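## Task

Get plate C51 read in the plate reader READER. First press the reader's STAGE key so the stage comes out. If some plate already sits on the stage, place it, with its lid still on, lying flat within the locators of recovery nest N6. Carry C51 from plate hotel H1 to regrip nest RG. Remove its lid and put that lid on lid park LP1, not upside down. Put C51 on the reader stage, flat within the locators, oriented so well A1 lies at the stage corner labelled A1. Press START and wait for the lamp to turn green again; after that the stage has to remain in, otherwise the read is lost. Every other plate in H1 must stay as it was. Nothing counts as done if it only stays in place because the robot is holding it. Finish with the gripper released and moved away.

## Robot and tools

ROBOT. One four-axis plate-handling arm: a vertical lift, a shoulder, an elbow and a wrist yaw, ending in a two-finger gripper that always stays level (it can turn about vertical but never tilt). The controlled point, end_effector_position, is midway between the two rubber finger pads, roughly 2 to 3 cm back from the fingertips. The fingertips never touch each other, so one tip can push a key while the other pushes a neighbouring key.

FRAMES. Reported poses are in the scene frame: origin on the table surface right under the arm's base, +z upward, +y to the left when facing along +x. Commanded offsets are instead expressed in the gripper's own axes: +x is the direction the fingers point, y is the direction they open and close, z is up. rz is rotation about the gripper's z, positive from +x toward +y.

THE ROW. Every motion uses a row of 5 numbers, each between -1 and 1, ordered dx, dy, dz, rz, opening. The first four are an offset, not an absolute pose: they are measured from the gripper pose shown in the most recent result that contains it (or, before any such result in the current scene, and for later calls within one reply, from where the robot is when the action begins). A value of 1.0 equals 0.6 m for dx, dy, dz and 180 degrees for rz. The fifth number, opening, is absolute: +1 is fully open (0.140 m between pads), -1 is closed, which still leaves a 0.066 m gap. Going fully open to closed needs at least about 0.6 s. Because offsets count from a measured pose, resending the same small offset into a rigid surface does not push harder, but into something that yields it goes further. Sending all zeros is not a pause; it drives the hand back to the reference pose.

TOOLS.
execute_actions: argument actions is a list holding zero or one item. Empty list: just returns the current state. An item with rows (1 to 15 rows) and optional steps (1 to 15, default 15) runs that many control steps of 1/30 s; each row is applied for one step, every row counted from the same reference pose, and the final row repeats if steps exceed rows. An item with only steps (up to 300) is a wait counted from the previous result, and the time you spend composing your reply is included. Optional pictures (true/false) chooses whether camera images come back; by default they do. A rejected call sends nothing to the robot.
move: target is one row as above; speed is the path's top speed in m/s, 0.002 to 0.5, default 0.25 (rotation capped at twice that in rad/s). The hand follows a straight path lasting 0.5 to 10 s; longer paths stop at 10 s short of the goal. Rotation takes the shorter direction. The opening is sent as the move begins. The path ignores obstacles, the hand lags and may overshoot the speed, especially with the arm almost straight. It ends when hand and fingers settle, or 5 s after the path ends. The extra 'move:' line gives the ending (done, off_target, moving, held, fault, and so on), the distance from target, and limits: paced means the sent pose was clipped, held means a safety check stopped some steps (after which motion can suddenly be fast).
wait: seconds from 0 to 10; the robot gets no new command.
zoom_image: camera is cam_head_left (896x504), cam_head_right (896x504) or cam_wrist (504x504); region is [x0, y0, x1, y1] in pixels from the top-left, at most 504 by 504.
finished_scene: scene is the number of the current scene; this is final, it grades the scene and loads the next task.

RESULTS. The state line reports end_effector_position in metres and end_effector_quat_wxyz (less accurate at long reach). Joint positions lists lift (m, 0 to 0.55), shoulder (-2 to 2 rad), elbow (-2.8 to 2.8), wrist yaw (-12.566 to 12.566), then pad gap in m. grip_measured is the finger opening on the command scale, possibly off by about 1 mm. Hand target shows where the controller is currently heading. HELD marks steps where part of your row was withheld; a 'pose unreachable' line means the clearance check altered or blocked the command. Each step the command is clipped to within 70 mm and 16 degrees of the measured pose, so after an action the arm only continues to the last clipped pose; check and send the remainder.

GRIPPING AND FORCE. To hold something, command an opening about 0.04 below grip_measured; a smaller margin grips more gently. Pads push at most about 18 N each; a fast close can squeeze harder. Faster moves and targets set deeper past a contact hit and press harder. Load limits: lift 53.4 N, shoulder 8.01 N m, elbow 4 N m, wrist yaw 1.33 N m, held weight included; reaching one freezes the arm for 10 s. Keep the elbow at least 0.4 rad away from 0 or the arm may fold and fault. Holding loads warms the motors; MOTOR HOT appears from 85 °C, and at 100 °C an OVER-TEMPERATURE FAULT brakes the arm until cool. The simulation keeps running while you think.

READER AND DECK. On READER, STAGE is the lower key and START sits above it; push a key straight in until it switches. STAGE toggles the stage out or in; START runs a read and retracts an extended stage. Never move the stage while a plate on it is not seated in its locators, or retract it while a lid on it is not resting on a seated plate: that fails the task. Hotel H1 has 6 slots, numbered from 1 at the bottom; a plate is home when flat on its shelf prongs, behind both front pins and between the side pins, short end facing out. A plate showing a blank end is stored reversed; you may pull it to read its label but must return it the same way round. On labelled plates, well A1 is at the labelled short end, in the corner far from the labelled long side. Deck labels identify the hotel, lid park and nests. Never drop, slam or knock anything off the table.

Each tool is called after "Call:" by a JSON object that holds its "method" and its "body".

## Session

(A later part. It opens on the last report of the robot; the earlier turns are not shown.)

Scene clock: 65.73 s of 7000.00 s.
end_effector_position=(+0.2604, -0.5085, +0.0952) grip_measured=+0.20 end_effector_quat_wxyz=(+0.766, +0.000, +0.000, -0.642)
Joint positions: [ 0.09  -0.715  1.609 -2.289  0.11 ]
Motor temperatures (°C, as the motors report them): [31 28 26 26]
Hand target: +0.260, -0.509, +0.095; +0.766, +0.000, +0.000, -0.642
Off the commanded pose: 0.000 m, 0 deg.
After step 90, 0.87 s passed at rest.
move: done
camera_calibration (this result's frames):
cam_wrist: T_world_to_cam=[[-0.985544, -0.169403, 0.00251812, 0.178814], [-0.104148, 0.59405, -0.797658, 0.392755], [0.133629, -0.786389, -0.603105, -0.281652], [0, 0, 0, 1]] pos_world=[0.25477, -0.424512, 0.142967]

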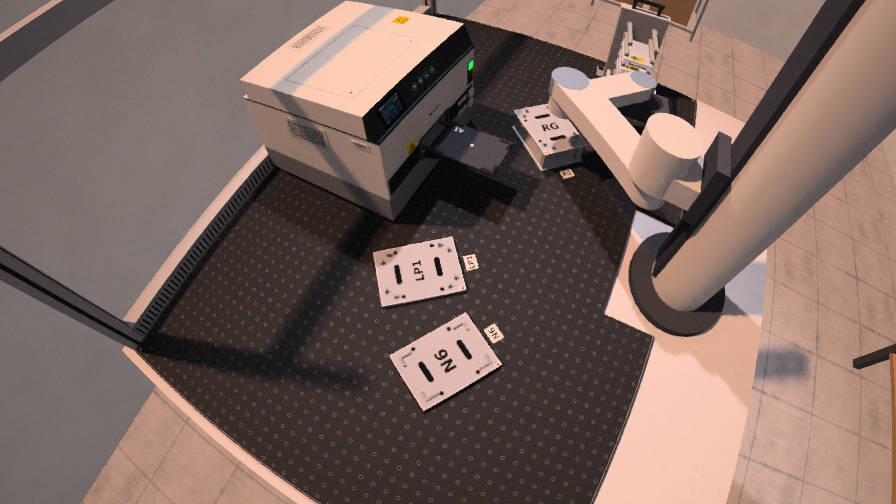

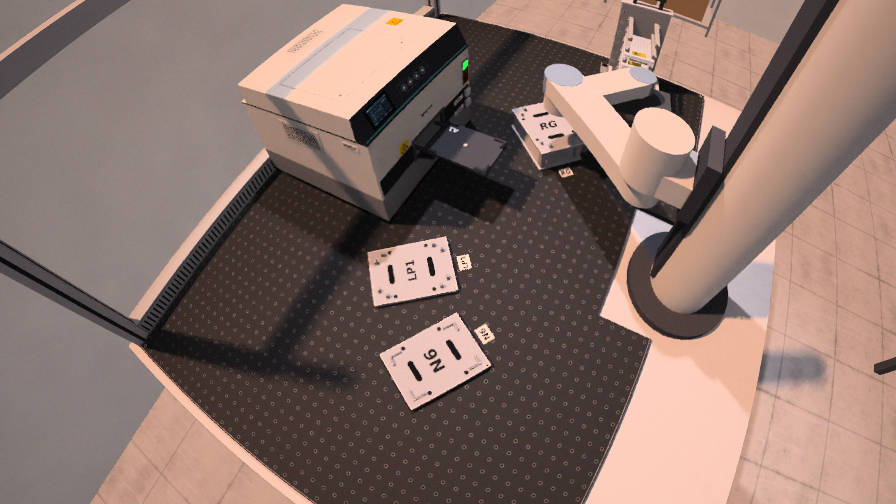

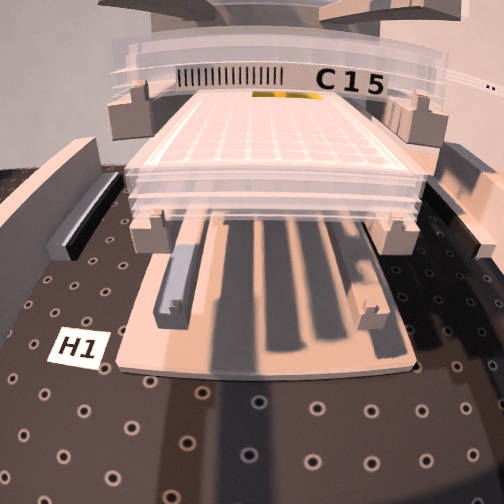

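Call:
{"method": "move", "body": {"target": [0.095,0,0.003,0,0.2], "speed": 0.06}}

Call:
{"method": "move", "body": {"target": [0,0,0,0,-0.52]}}

Call:
{"method": "move", "body": {"target": [0,0,0.013,0,-0.52], "speed": 0.02}}

Scene clock: 71.53 s of 7000.00 s.
end_effector_position=(+0.2704, -0.5646, +0.0969) grip_measured=+0.20 end_effector_quat_wxyz=(+0.767, +0.000, +0.000, -0.642)
Joint positions: [ 0.092 -0.868  1.961 -2.489  0.11 ]
Motor temperatures (°C, as the motors report them): [31 28 26 26]
Hand target: +0.270, -0.565, +0.097; +0.766, +0.000, +0.000, -0.642
Off the commanded pose: 0.000 m, 0 deg.
After step 90, 1.57 s passed at rest.
move: done
camera_calibration (this result's frames):
cam_wrist: T_world_to_cam=[[-0.985511, -0.169593, 0.00251812, 0.178976], [-0.104263, 0.59403, -0.797658, 0.428543], [0.133782, -0.786363, -0.603105, -0.326046], [0, 0, 0, 1]] pos_world=[0.264682, -0.480605, 0.14474]

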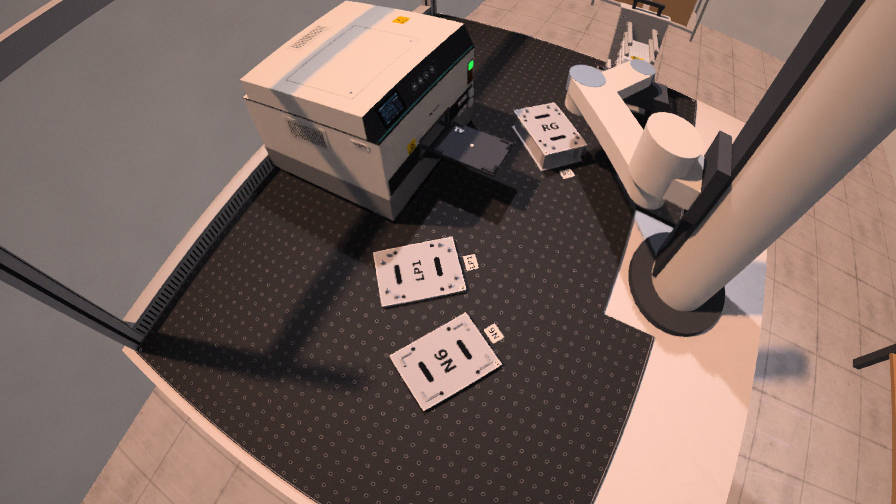

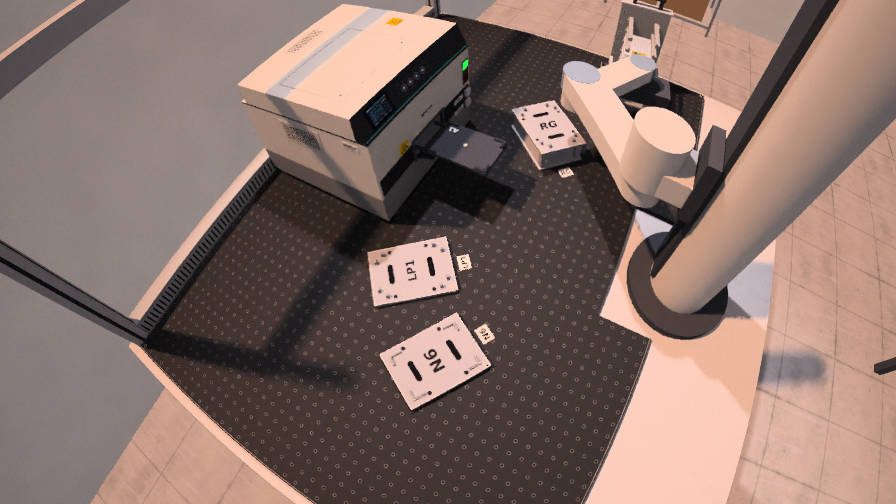

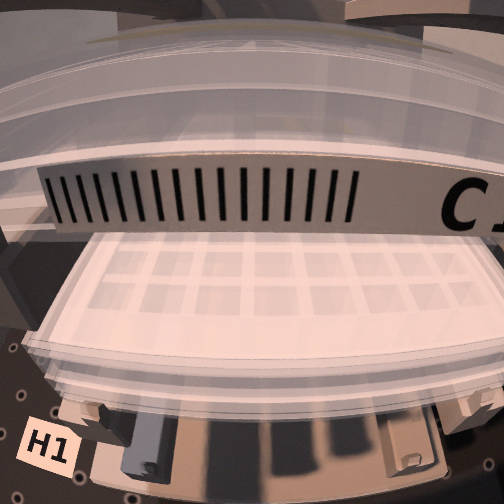

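Scene clock: 72.03 s of 7000.00 s.
end_effector_position=(+0.2701, -0.5646, +0.0969) grip_measured=-0.49 end_effector_quat_wxyz=(+0.766, +0.000, +0.000, -0.643)
Joint positions: [ 0.092 -0.868  1.961 -2.489  0.085]
Motor temperatures (°C, as the motors report them): [31 28 26 26]
Hand target: +0.270, -0.565, +0.097; +0.767, +0.000, +0.000, -0.642
Off the commanded pose: 0.000 m, 0 deg.
move: done
camera_calibration (this result's frames):
cam_wrist: T_world_to_cam=[[-0.98568, -0.168607, 0.00251812, 0.179369], [-0.103668, 0.594134, -0.797658, 0.428428], [0.132994, -0.786496, -0.603105, -0.325892], [0, 0, 0, 1]] pos_world=[0.264557, -0.480614, 0.14474]

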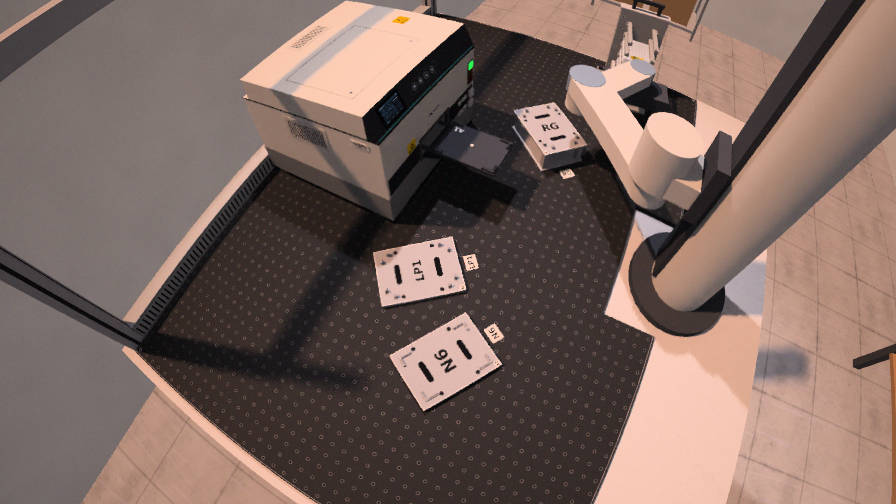

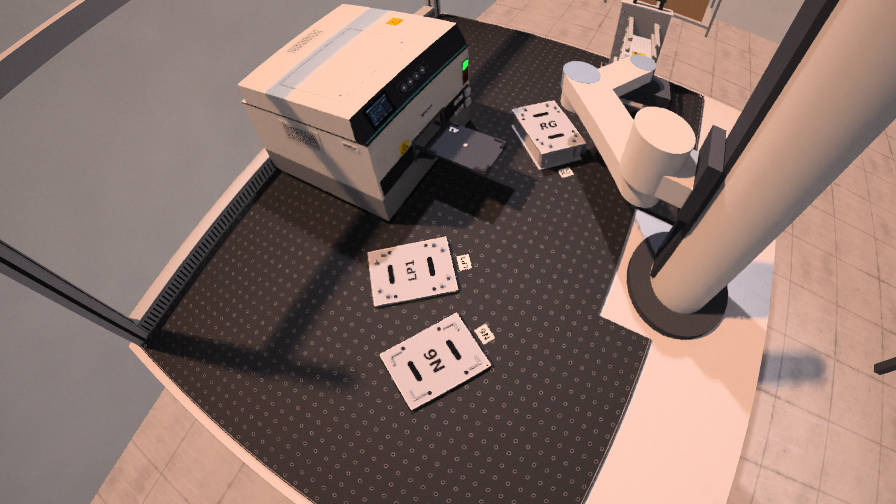

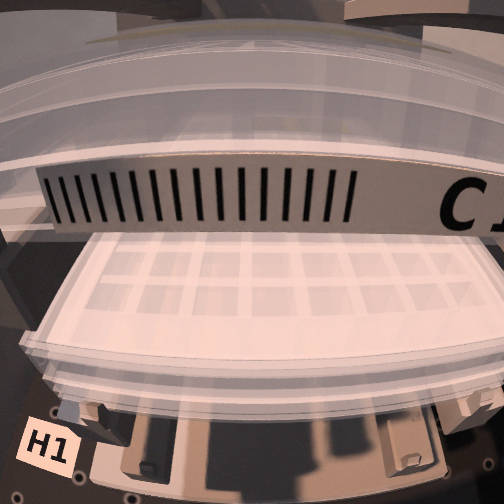

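Scene clock: 72.73 s of 7000.00 s.
end_effector_position=(+0.2701, -0.5646, +0.1047) grip_measured=-0.49 end_effector_quat_wxyz=(+0.766, +0.000, +0.000, -0.643)
Joint positions: [ 0.1   -0.868  1.961 -2.489  0.085]
Motor temperatures (°C, as the motors report them): [31 28 26 26]
Hand target: +0.270, -0.565, +0.105; +0.766, +0.000, +0.000, -0.643
Off the commanded pose: 0.000 m, 0 deg.
move: done
camera_calibration (this result's frames):
cam_wrist: T_world_to_cam=[[-0.985697, -0.168508, 0.00251812, 0.179392], [-0.103608, 0.594145, -0.797658, 0.434653], [0.132915, -0.78651, -0.603105, -0.321163], [0, 0, 0, 1]] pos_world=[0.264548, -0.480616, 0.152558]

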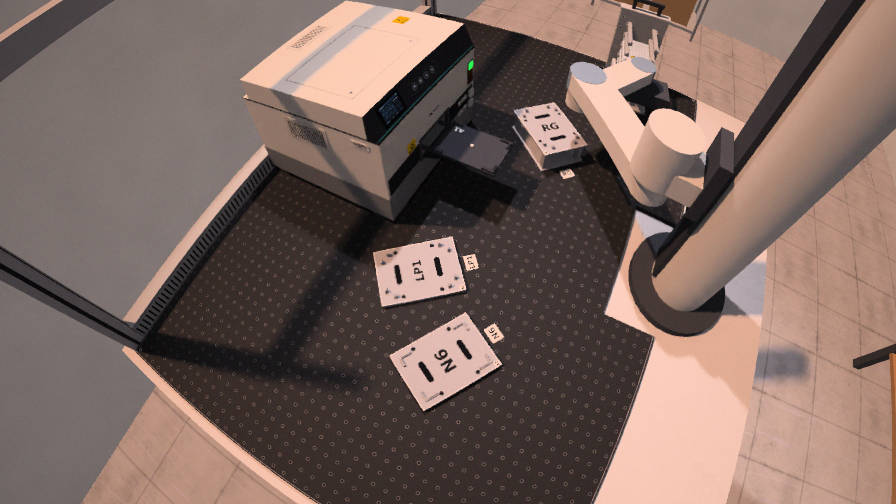

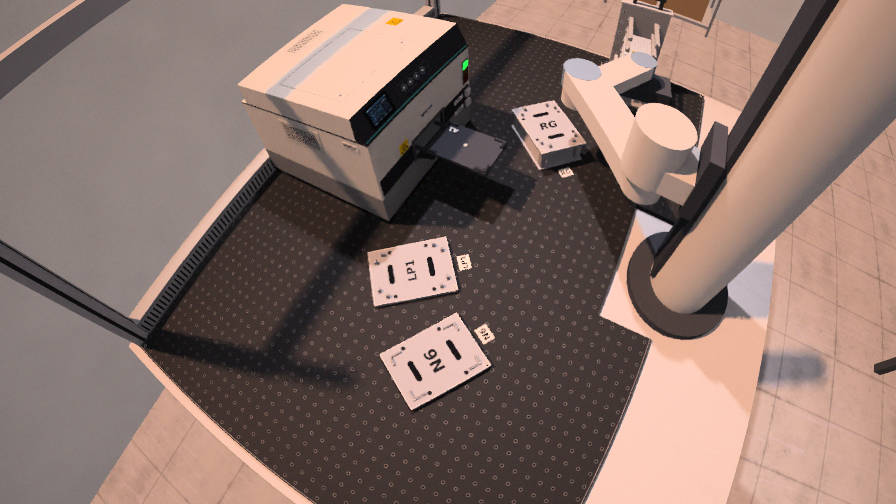

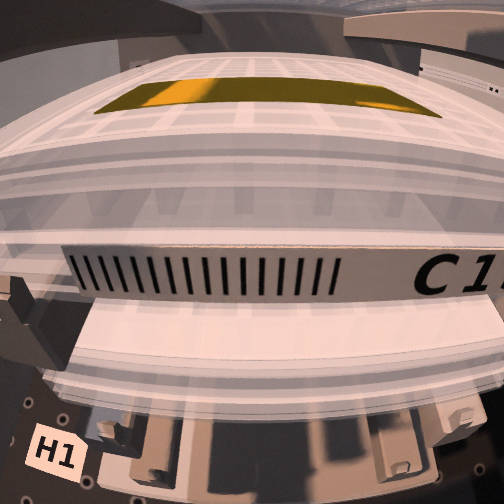

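Call:
{"method": "move", "body": {"target": [-0.2667,0,0,0,-0.53], "speed": 0.1}}

Call:
{"method": "move", "body": {"target": [-0.2545,0.332,0,0.208,-0.53], "speed": 0.15}}

Call:
{"method": "move", "body": {"target": [0,0,-0.03,0,-0.53], "speed": 0.03}}

Scene clock: 83.27 s of 7000.00 s.
end_effector_position=(+0.2423, -0.4070, +0.1047) grip_measured=-0.49 end_effector_quat_wxyz=(+0.766, +0.000, +0.000, -0.643)
Joint positions: [ 0.1   -0.514  1.094 -1.976  0.085]
Motor temperatures (°C, as the motors report them): [31 28 26 26]
Hand target: +0.242, -0.407, +0.105; +0.766, +0.000, +0.000, -0.643
Off the commanded pose: 0.000 m, 0 deg.
After step 90, 5.63 s passed at rest.
move: done
camera_calibration (this result's frames):
cam_wrist: T_world_to_cam=[[-0.985792, -0.167949, 0.00251812, 0.178776], [-0.103272, 0.594203, -0.797658, 0.338045], [0.13247, -0.786585, -0.603105, -0.193443], [0, 0, 0, 1]] pos_world=[0.236772, -0.323002, 0.152528]

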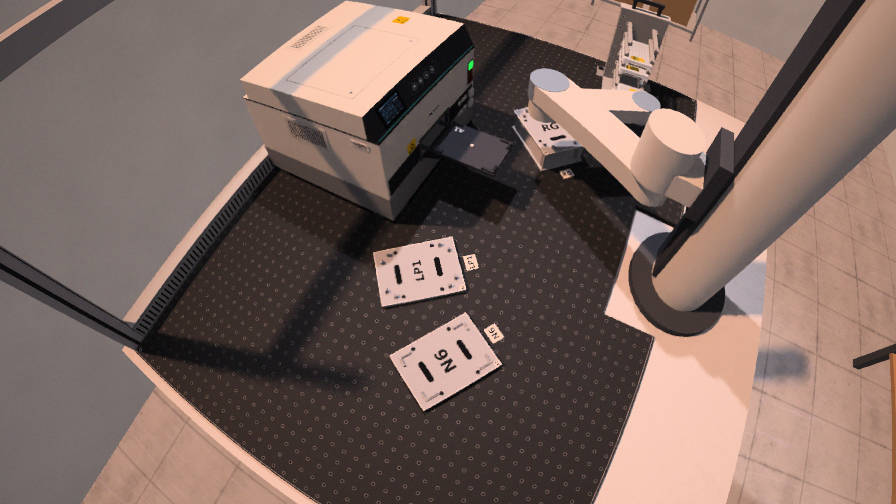

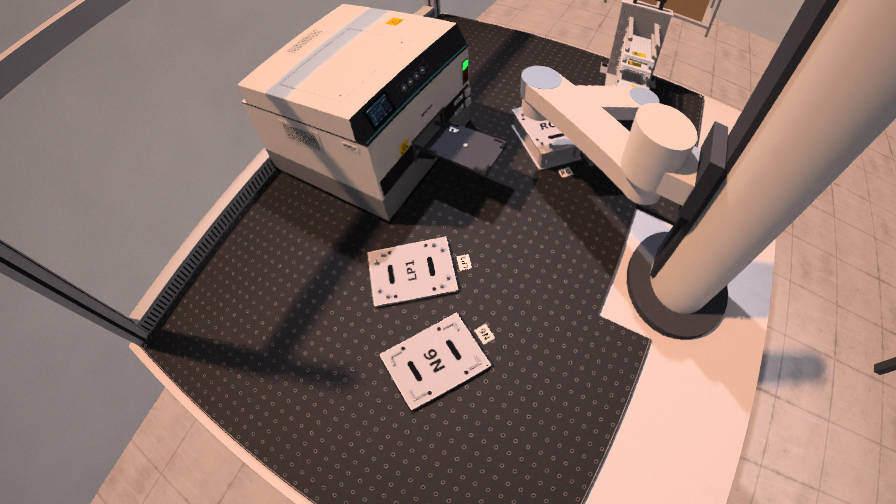

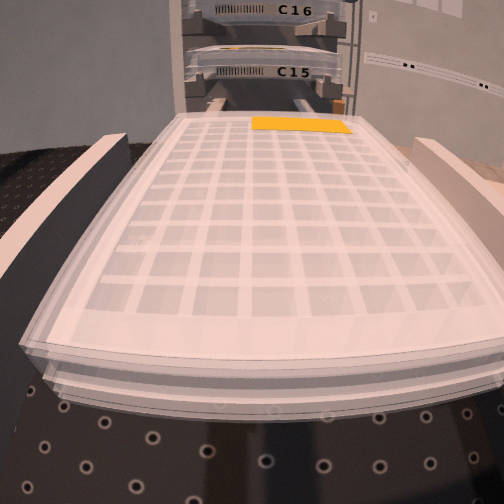

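Scene clock: 85.77 s of 7000.00 s.
end_effector_position=(+0.4123, -0.2221, +0.1047) grip_measured=-0.49 end_effector_quat_wxyz=(+0.932, +0.000, +0.000, -0.363)
Joint positions: [ 0.1    0.251  0.712 -1.705  0.085]
Motor temperatures (°C, as the motors report them): [31 28 26 26]
Hand target: +0.412, -0.222, +0.105; +0.932, +0.000, +0.000, -0.363
Off the commanded pose: 0.000 m, 0 deg.
move: done
camera_calibration (this result's frames):
cam_wrist: T_world_to_cam=[[-0.68006, -0.733152, 0.00251812, 0.125848], [-0.443537, 0.408678, -0.797658, 0.344796], [0.583775, -0.543572, -0.603105, -0.202606], [0, 0, 0, 1]] pos_world=[0.35679, -0.158776, 0.152519]

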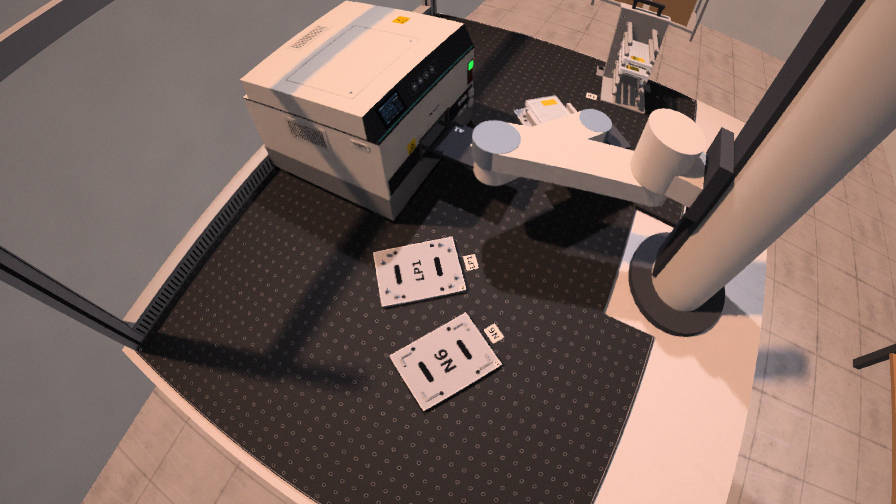

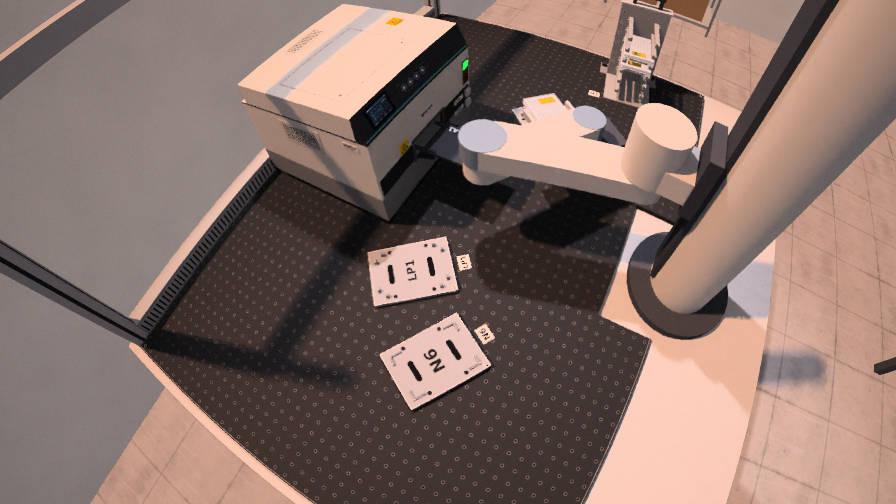

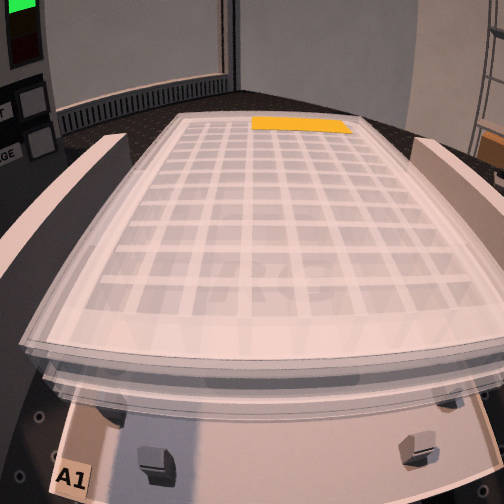

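Scene clock: 86.60 s of 7000.00 s.
end_effector_position=(+0.4123, -0.2221, +0.0867) grip_measured=-0.49 end_effector_quat_wxyz=(+0.932, +0.000, +0.000, -0.363)
Joint positions: [ 0.082  0.251  0.712 -1.705  0.085]
Motor temperatures (°C, as the motors report them): [31 28 26 26]
Hand target: +0.412, -0.222, +0.087; +0.932, +0.000, +0.000, -0.363
Off the commanded pose: 0.000 m, 0 deg.
move: done
camera_calibration (this result's frames):
cam_wrist: T_world_to_cam=[[-0.680052, -0.73316, 0.00251812, 0.125892], [-0.443541, 0.408673, -0.797658, 0.330396], [0.583781, -0.543565, -0.603105, -0.213495], [0, 0, 0, 1]] pos_world=[0.356792, -0.158773, 0.134466]

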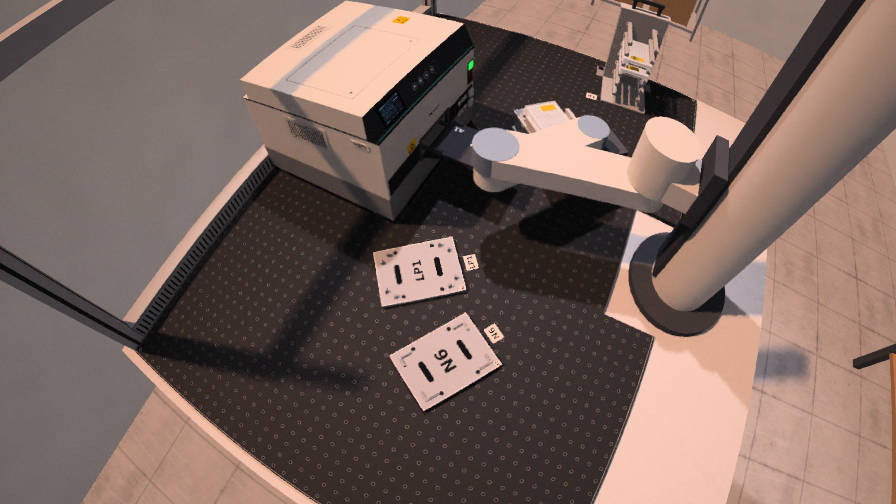

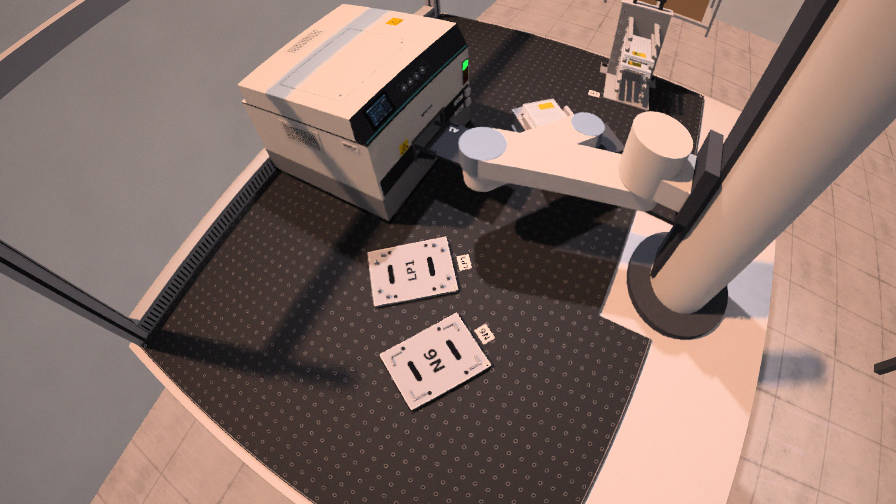

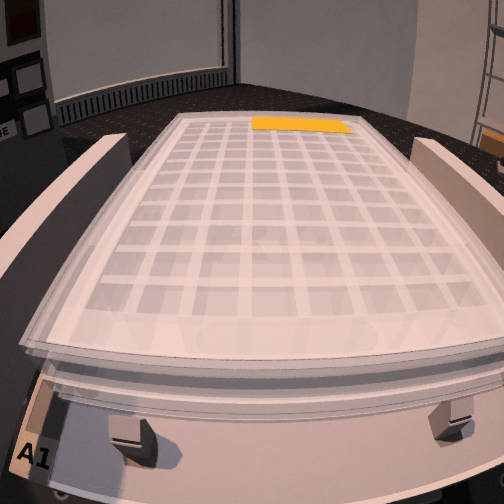

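Call:
{"method": "move", "body": {"target": [0,-0.002,-0.02,0,-0.53], "speed": 0.015}}

Scene clock: 90.70 s of 7000.00 s.
end_effector_position=(+0.4131, -0.2231, +0.0752) grip_measured=-0.49 end_effector_quat_wxyz=(+0.933, +0.000, +0.000, -0.360)
Joint positions: [ 0.07   0.245  0.717 -1.699  0.085]
Motor temperatures (°C, as the motors report them): [31 28 26 26]
Hand target: +0.412, -0.223, +0.075; +0.932, +0.000, +0.000, -0.363
Off the commanded pose: 0.002 m, 0 deg.
After step 90, 0.07 s passed at rest.
move: done
camera_calibration (this result's frames):
cam_wrist: T_world_to_cam=[[-0.675991, -0.736906, 0.00251812, 0.12319], [-0.445792, 0.406216, -0.797658, 0.322385], [0.586776, -0.540332, -0.603105, -0.221901], [0, 0, 0, 1]] pos_world=[0.357198, -0.160079, 0.123013]

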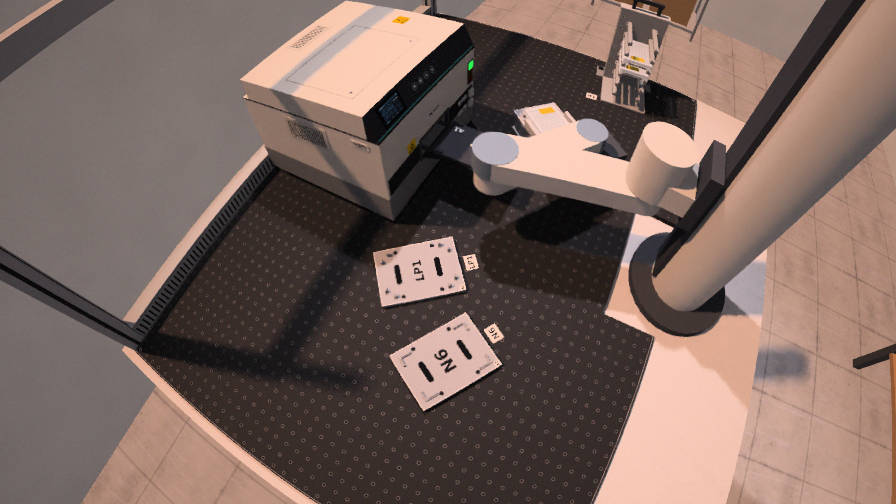

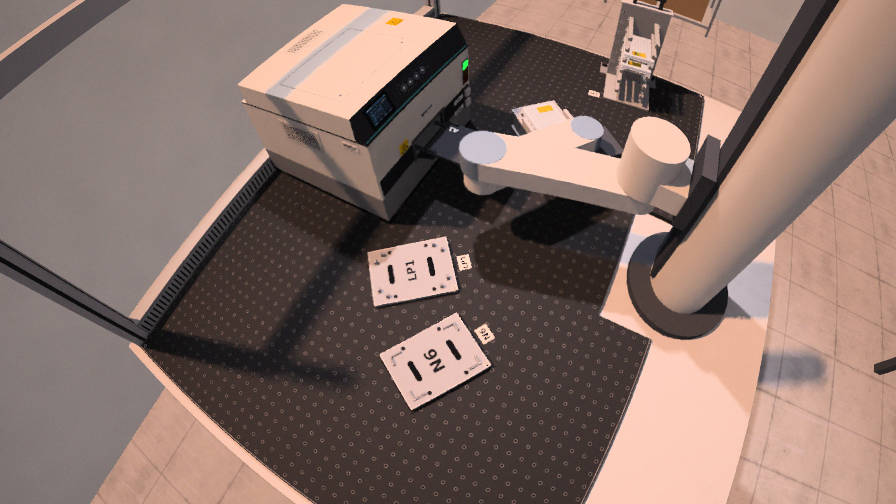

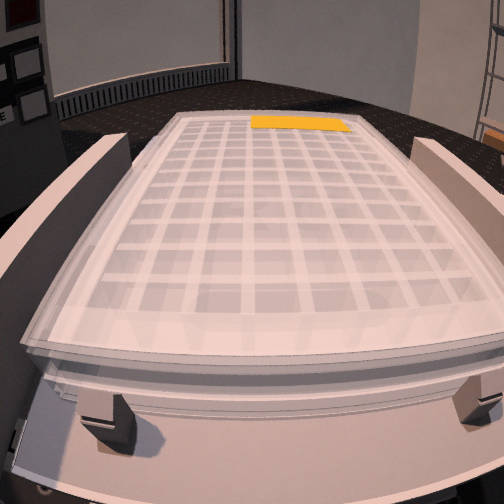

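Guided by chamfers; follow.

Call:
{"method": "move", "body": {"target": [0.0015,0.001,-0.004,0,-0.53], "speed": 0.01}}

Call:
{"method": "move", "body": {"target": [0,0,0,0,-0.2]}}

Scene clock: 103.40 s of 7000.00 s.
end_effector_position=(+0.4135, -0.2232, +0.0753) grip_measured=-0.49 end_effector_quat_wxyz=(+0.933, +0.000, +0.000, -0.360)
Joint positions: [ 0.07   0.246  0.719 -1.702  0.085]
Motor temperatures (°C, as the motors report them): [30 28 26 26]
Hand target: +0.414, -0.223, +0.075; +0.933, +0.000, +0.000, -0.360
Off the commanded pose: 0.003 m, 0 deg.
TORQUE FAULT: the external load on joint 1 (lift) reached its load limit, and the arm stopped for 10 seconds. The arm's remaining commands of this call were not run. The arm holds where it stopped, with its grip as last carried out, and accepts commands again: back off and push less far. The arm stops again, at the same cost, whenever a joint's load reaches its limit.
move: fault
camera_calibration (this result's frames):
cam_wrist: T_world_to_cam=[[-0.676265, -0.736654, 0.00251812, 0.123569], [-0.445641, 0.406382, -0.797658, 0.322672], [0.586575, -0.54055, -0.603105, -0.222147], [0, 0, 0, 1]] pos_world=[0.357667, -0.160182, 0.123093]

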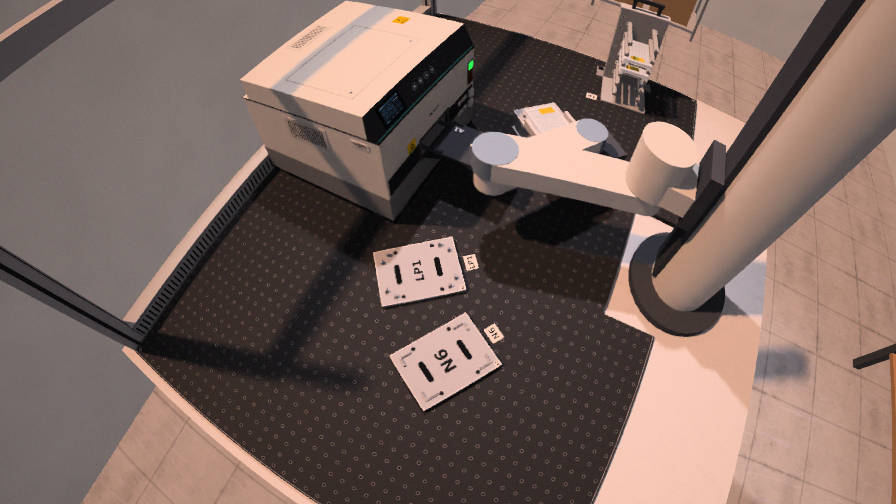

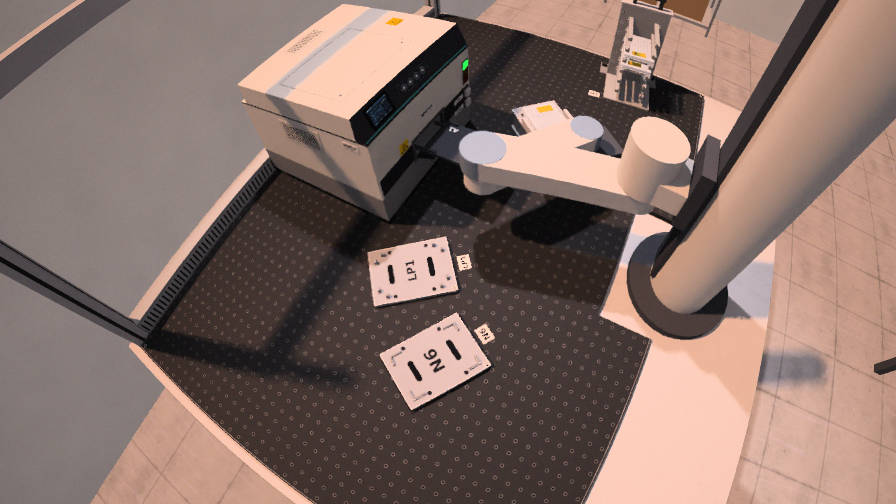

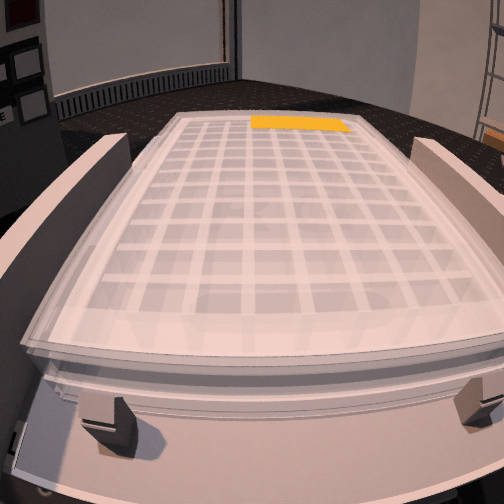

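not run: a fault stop came before this call.


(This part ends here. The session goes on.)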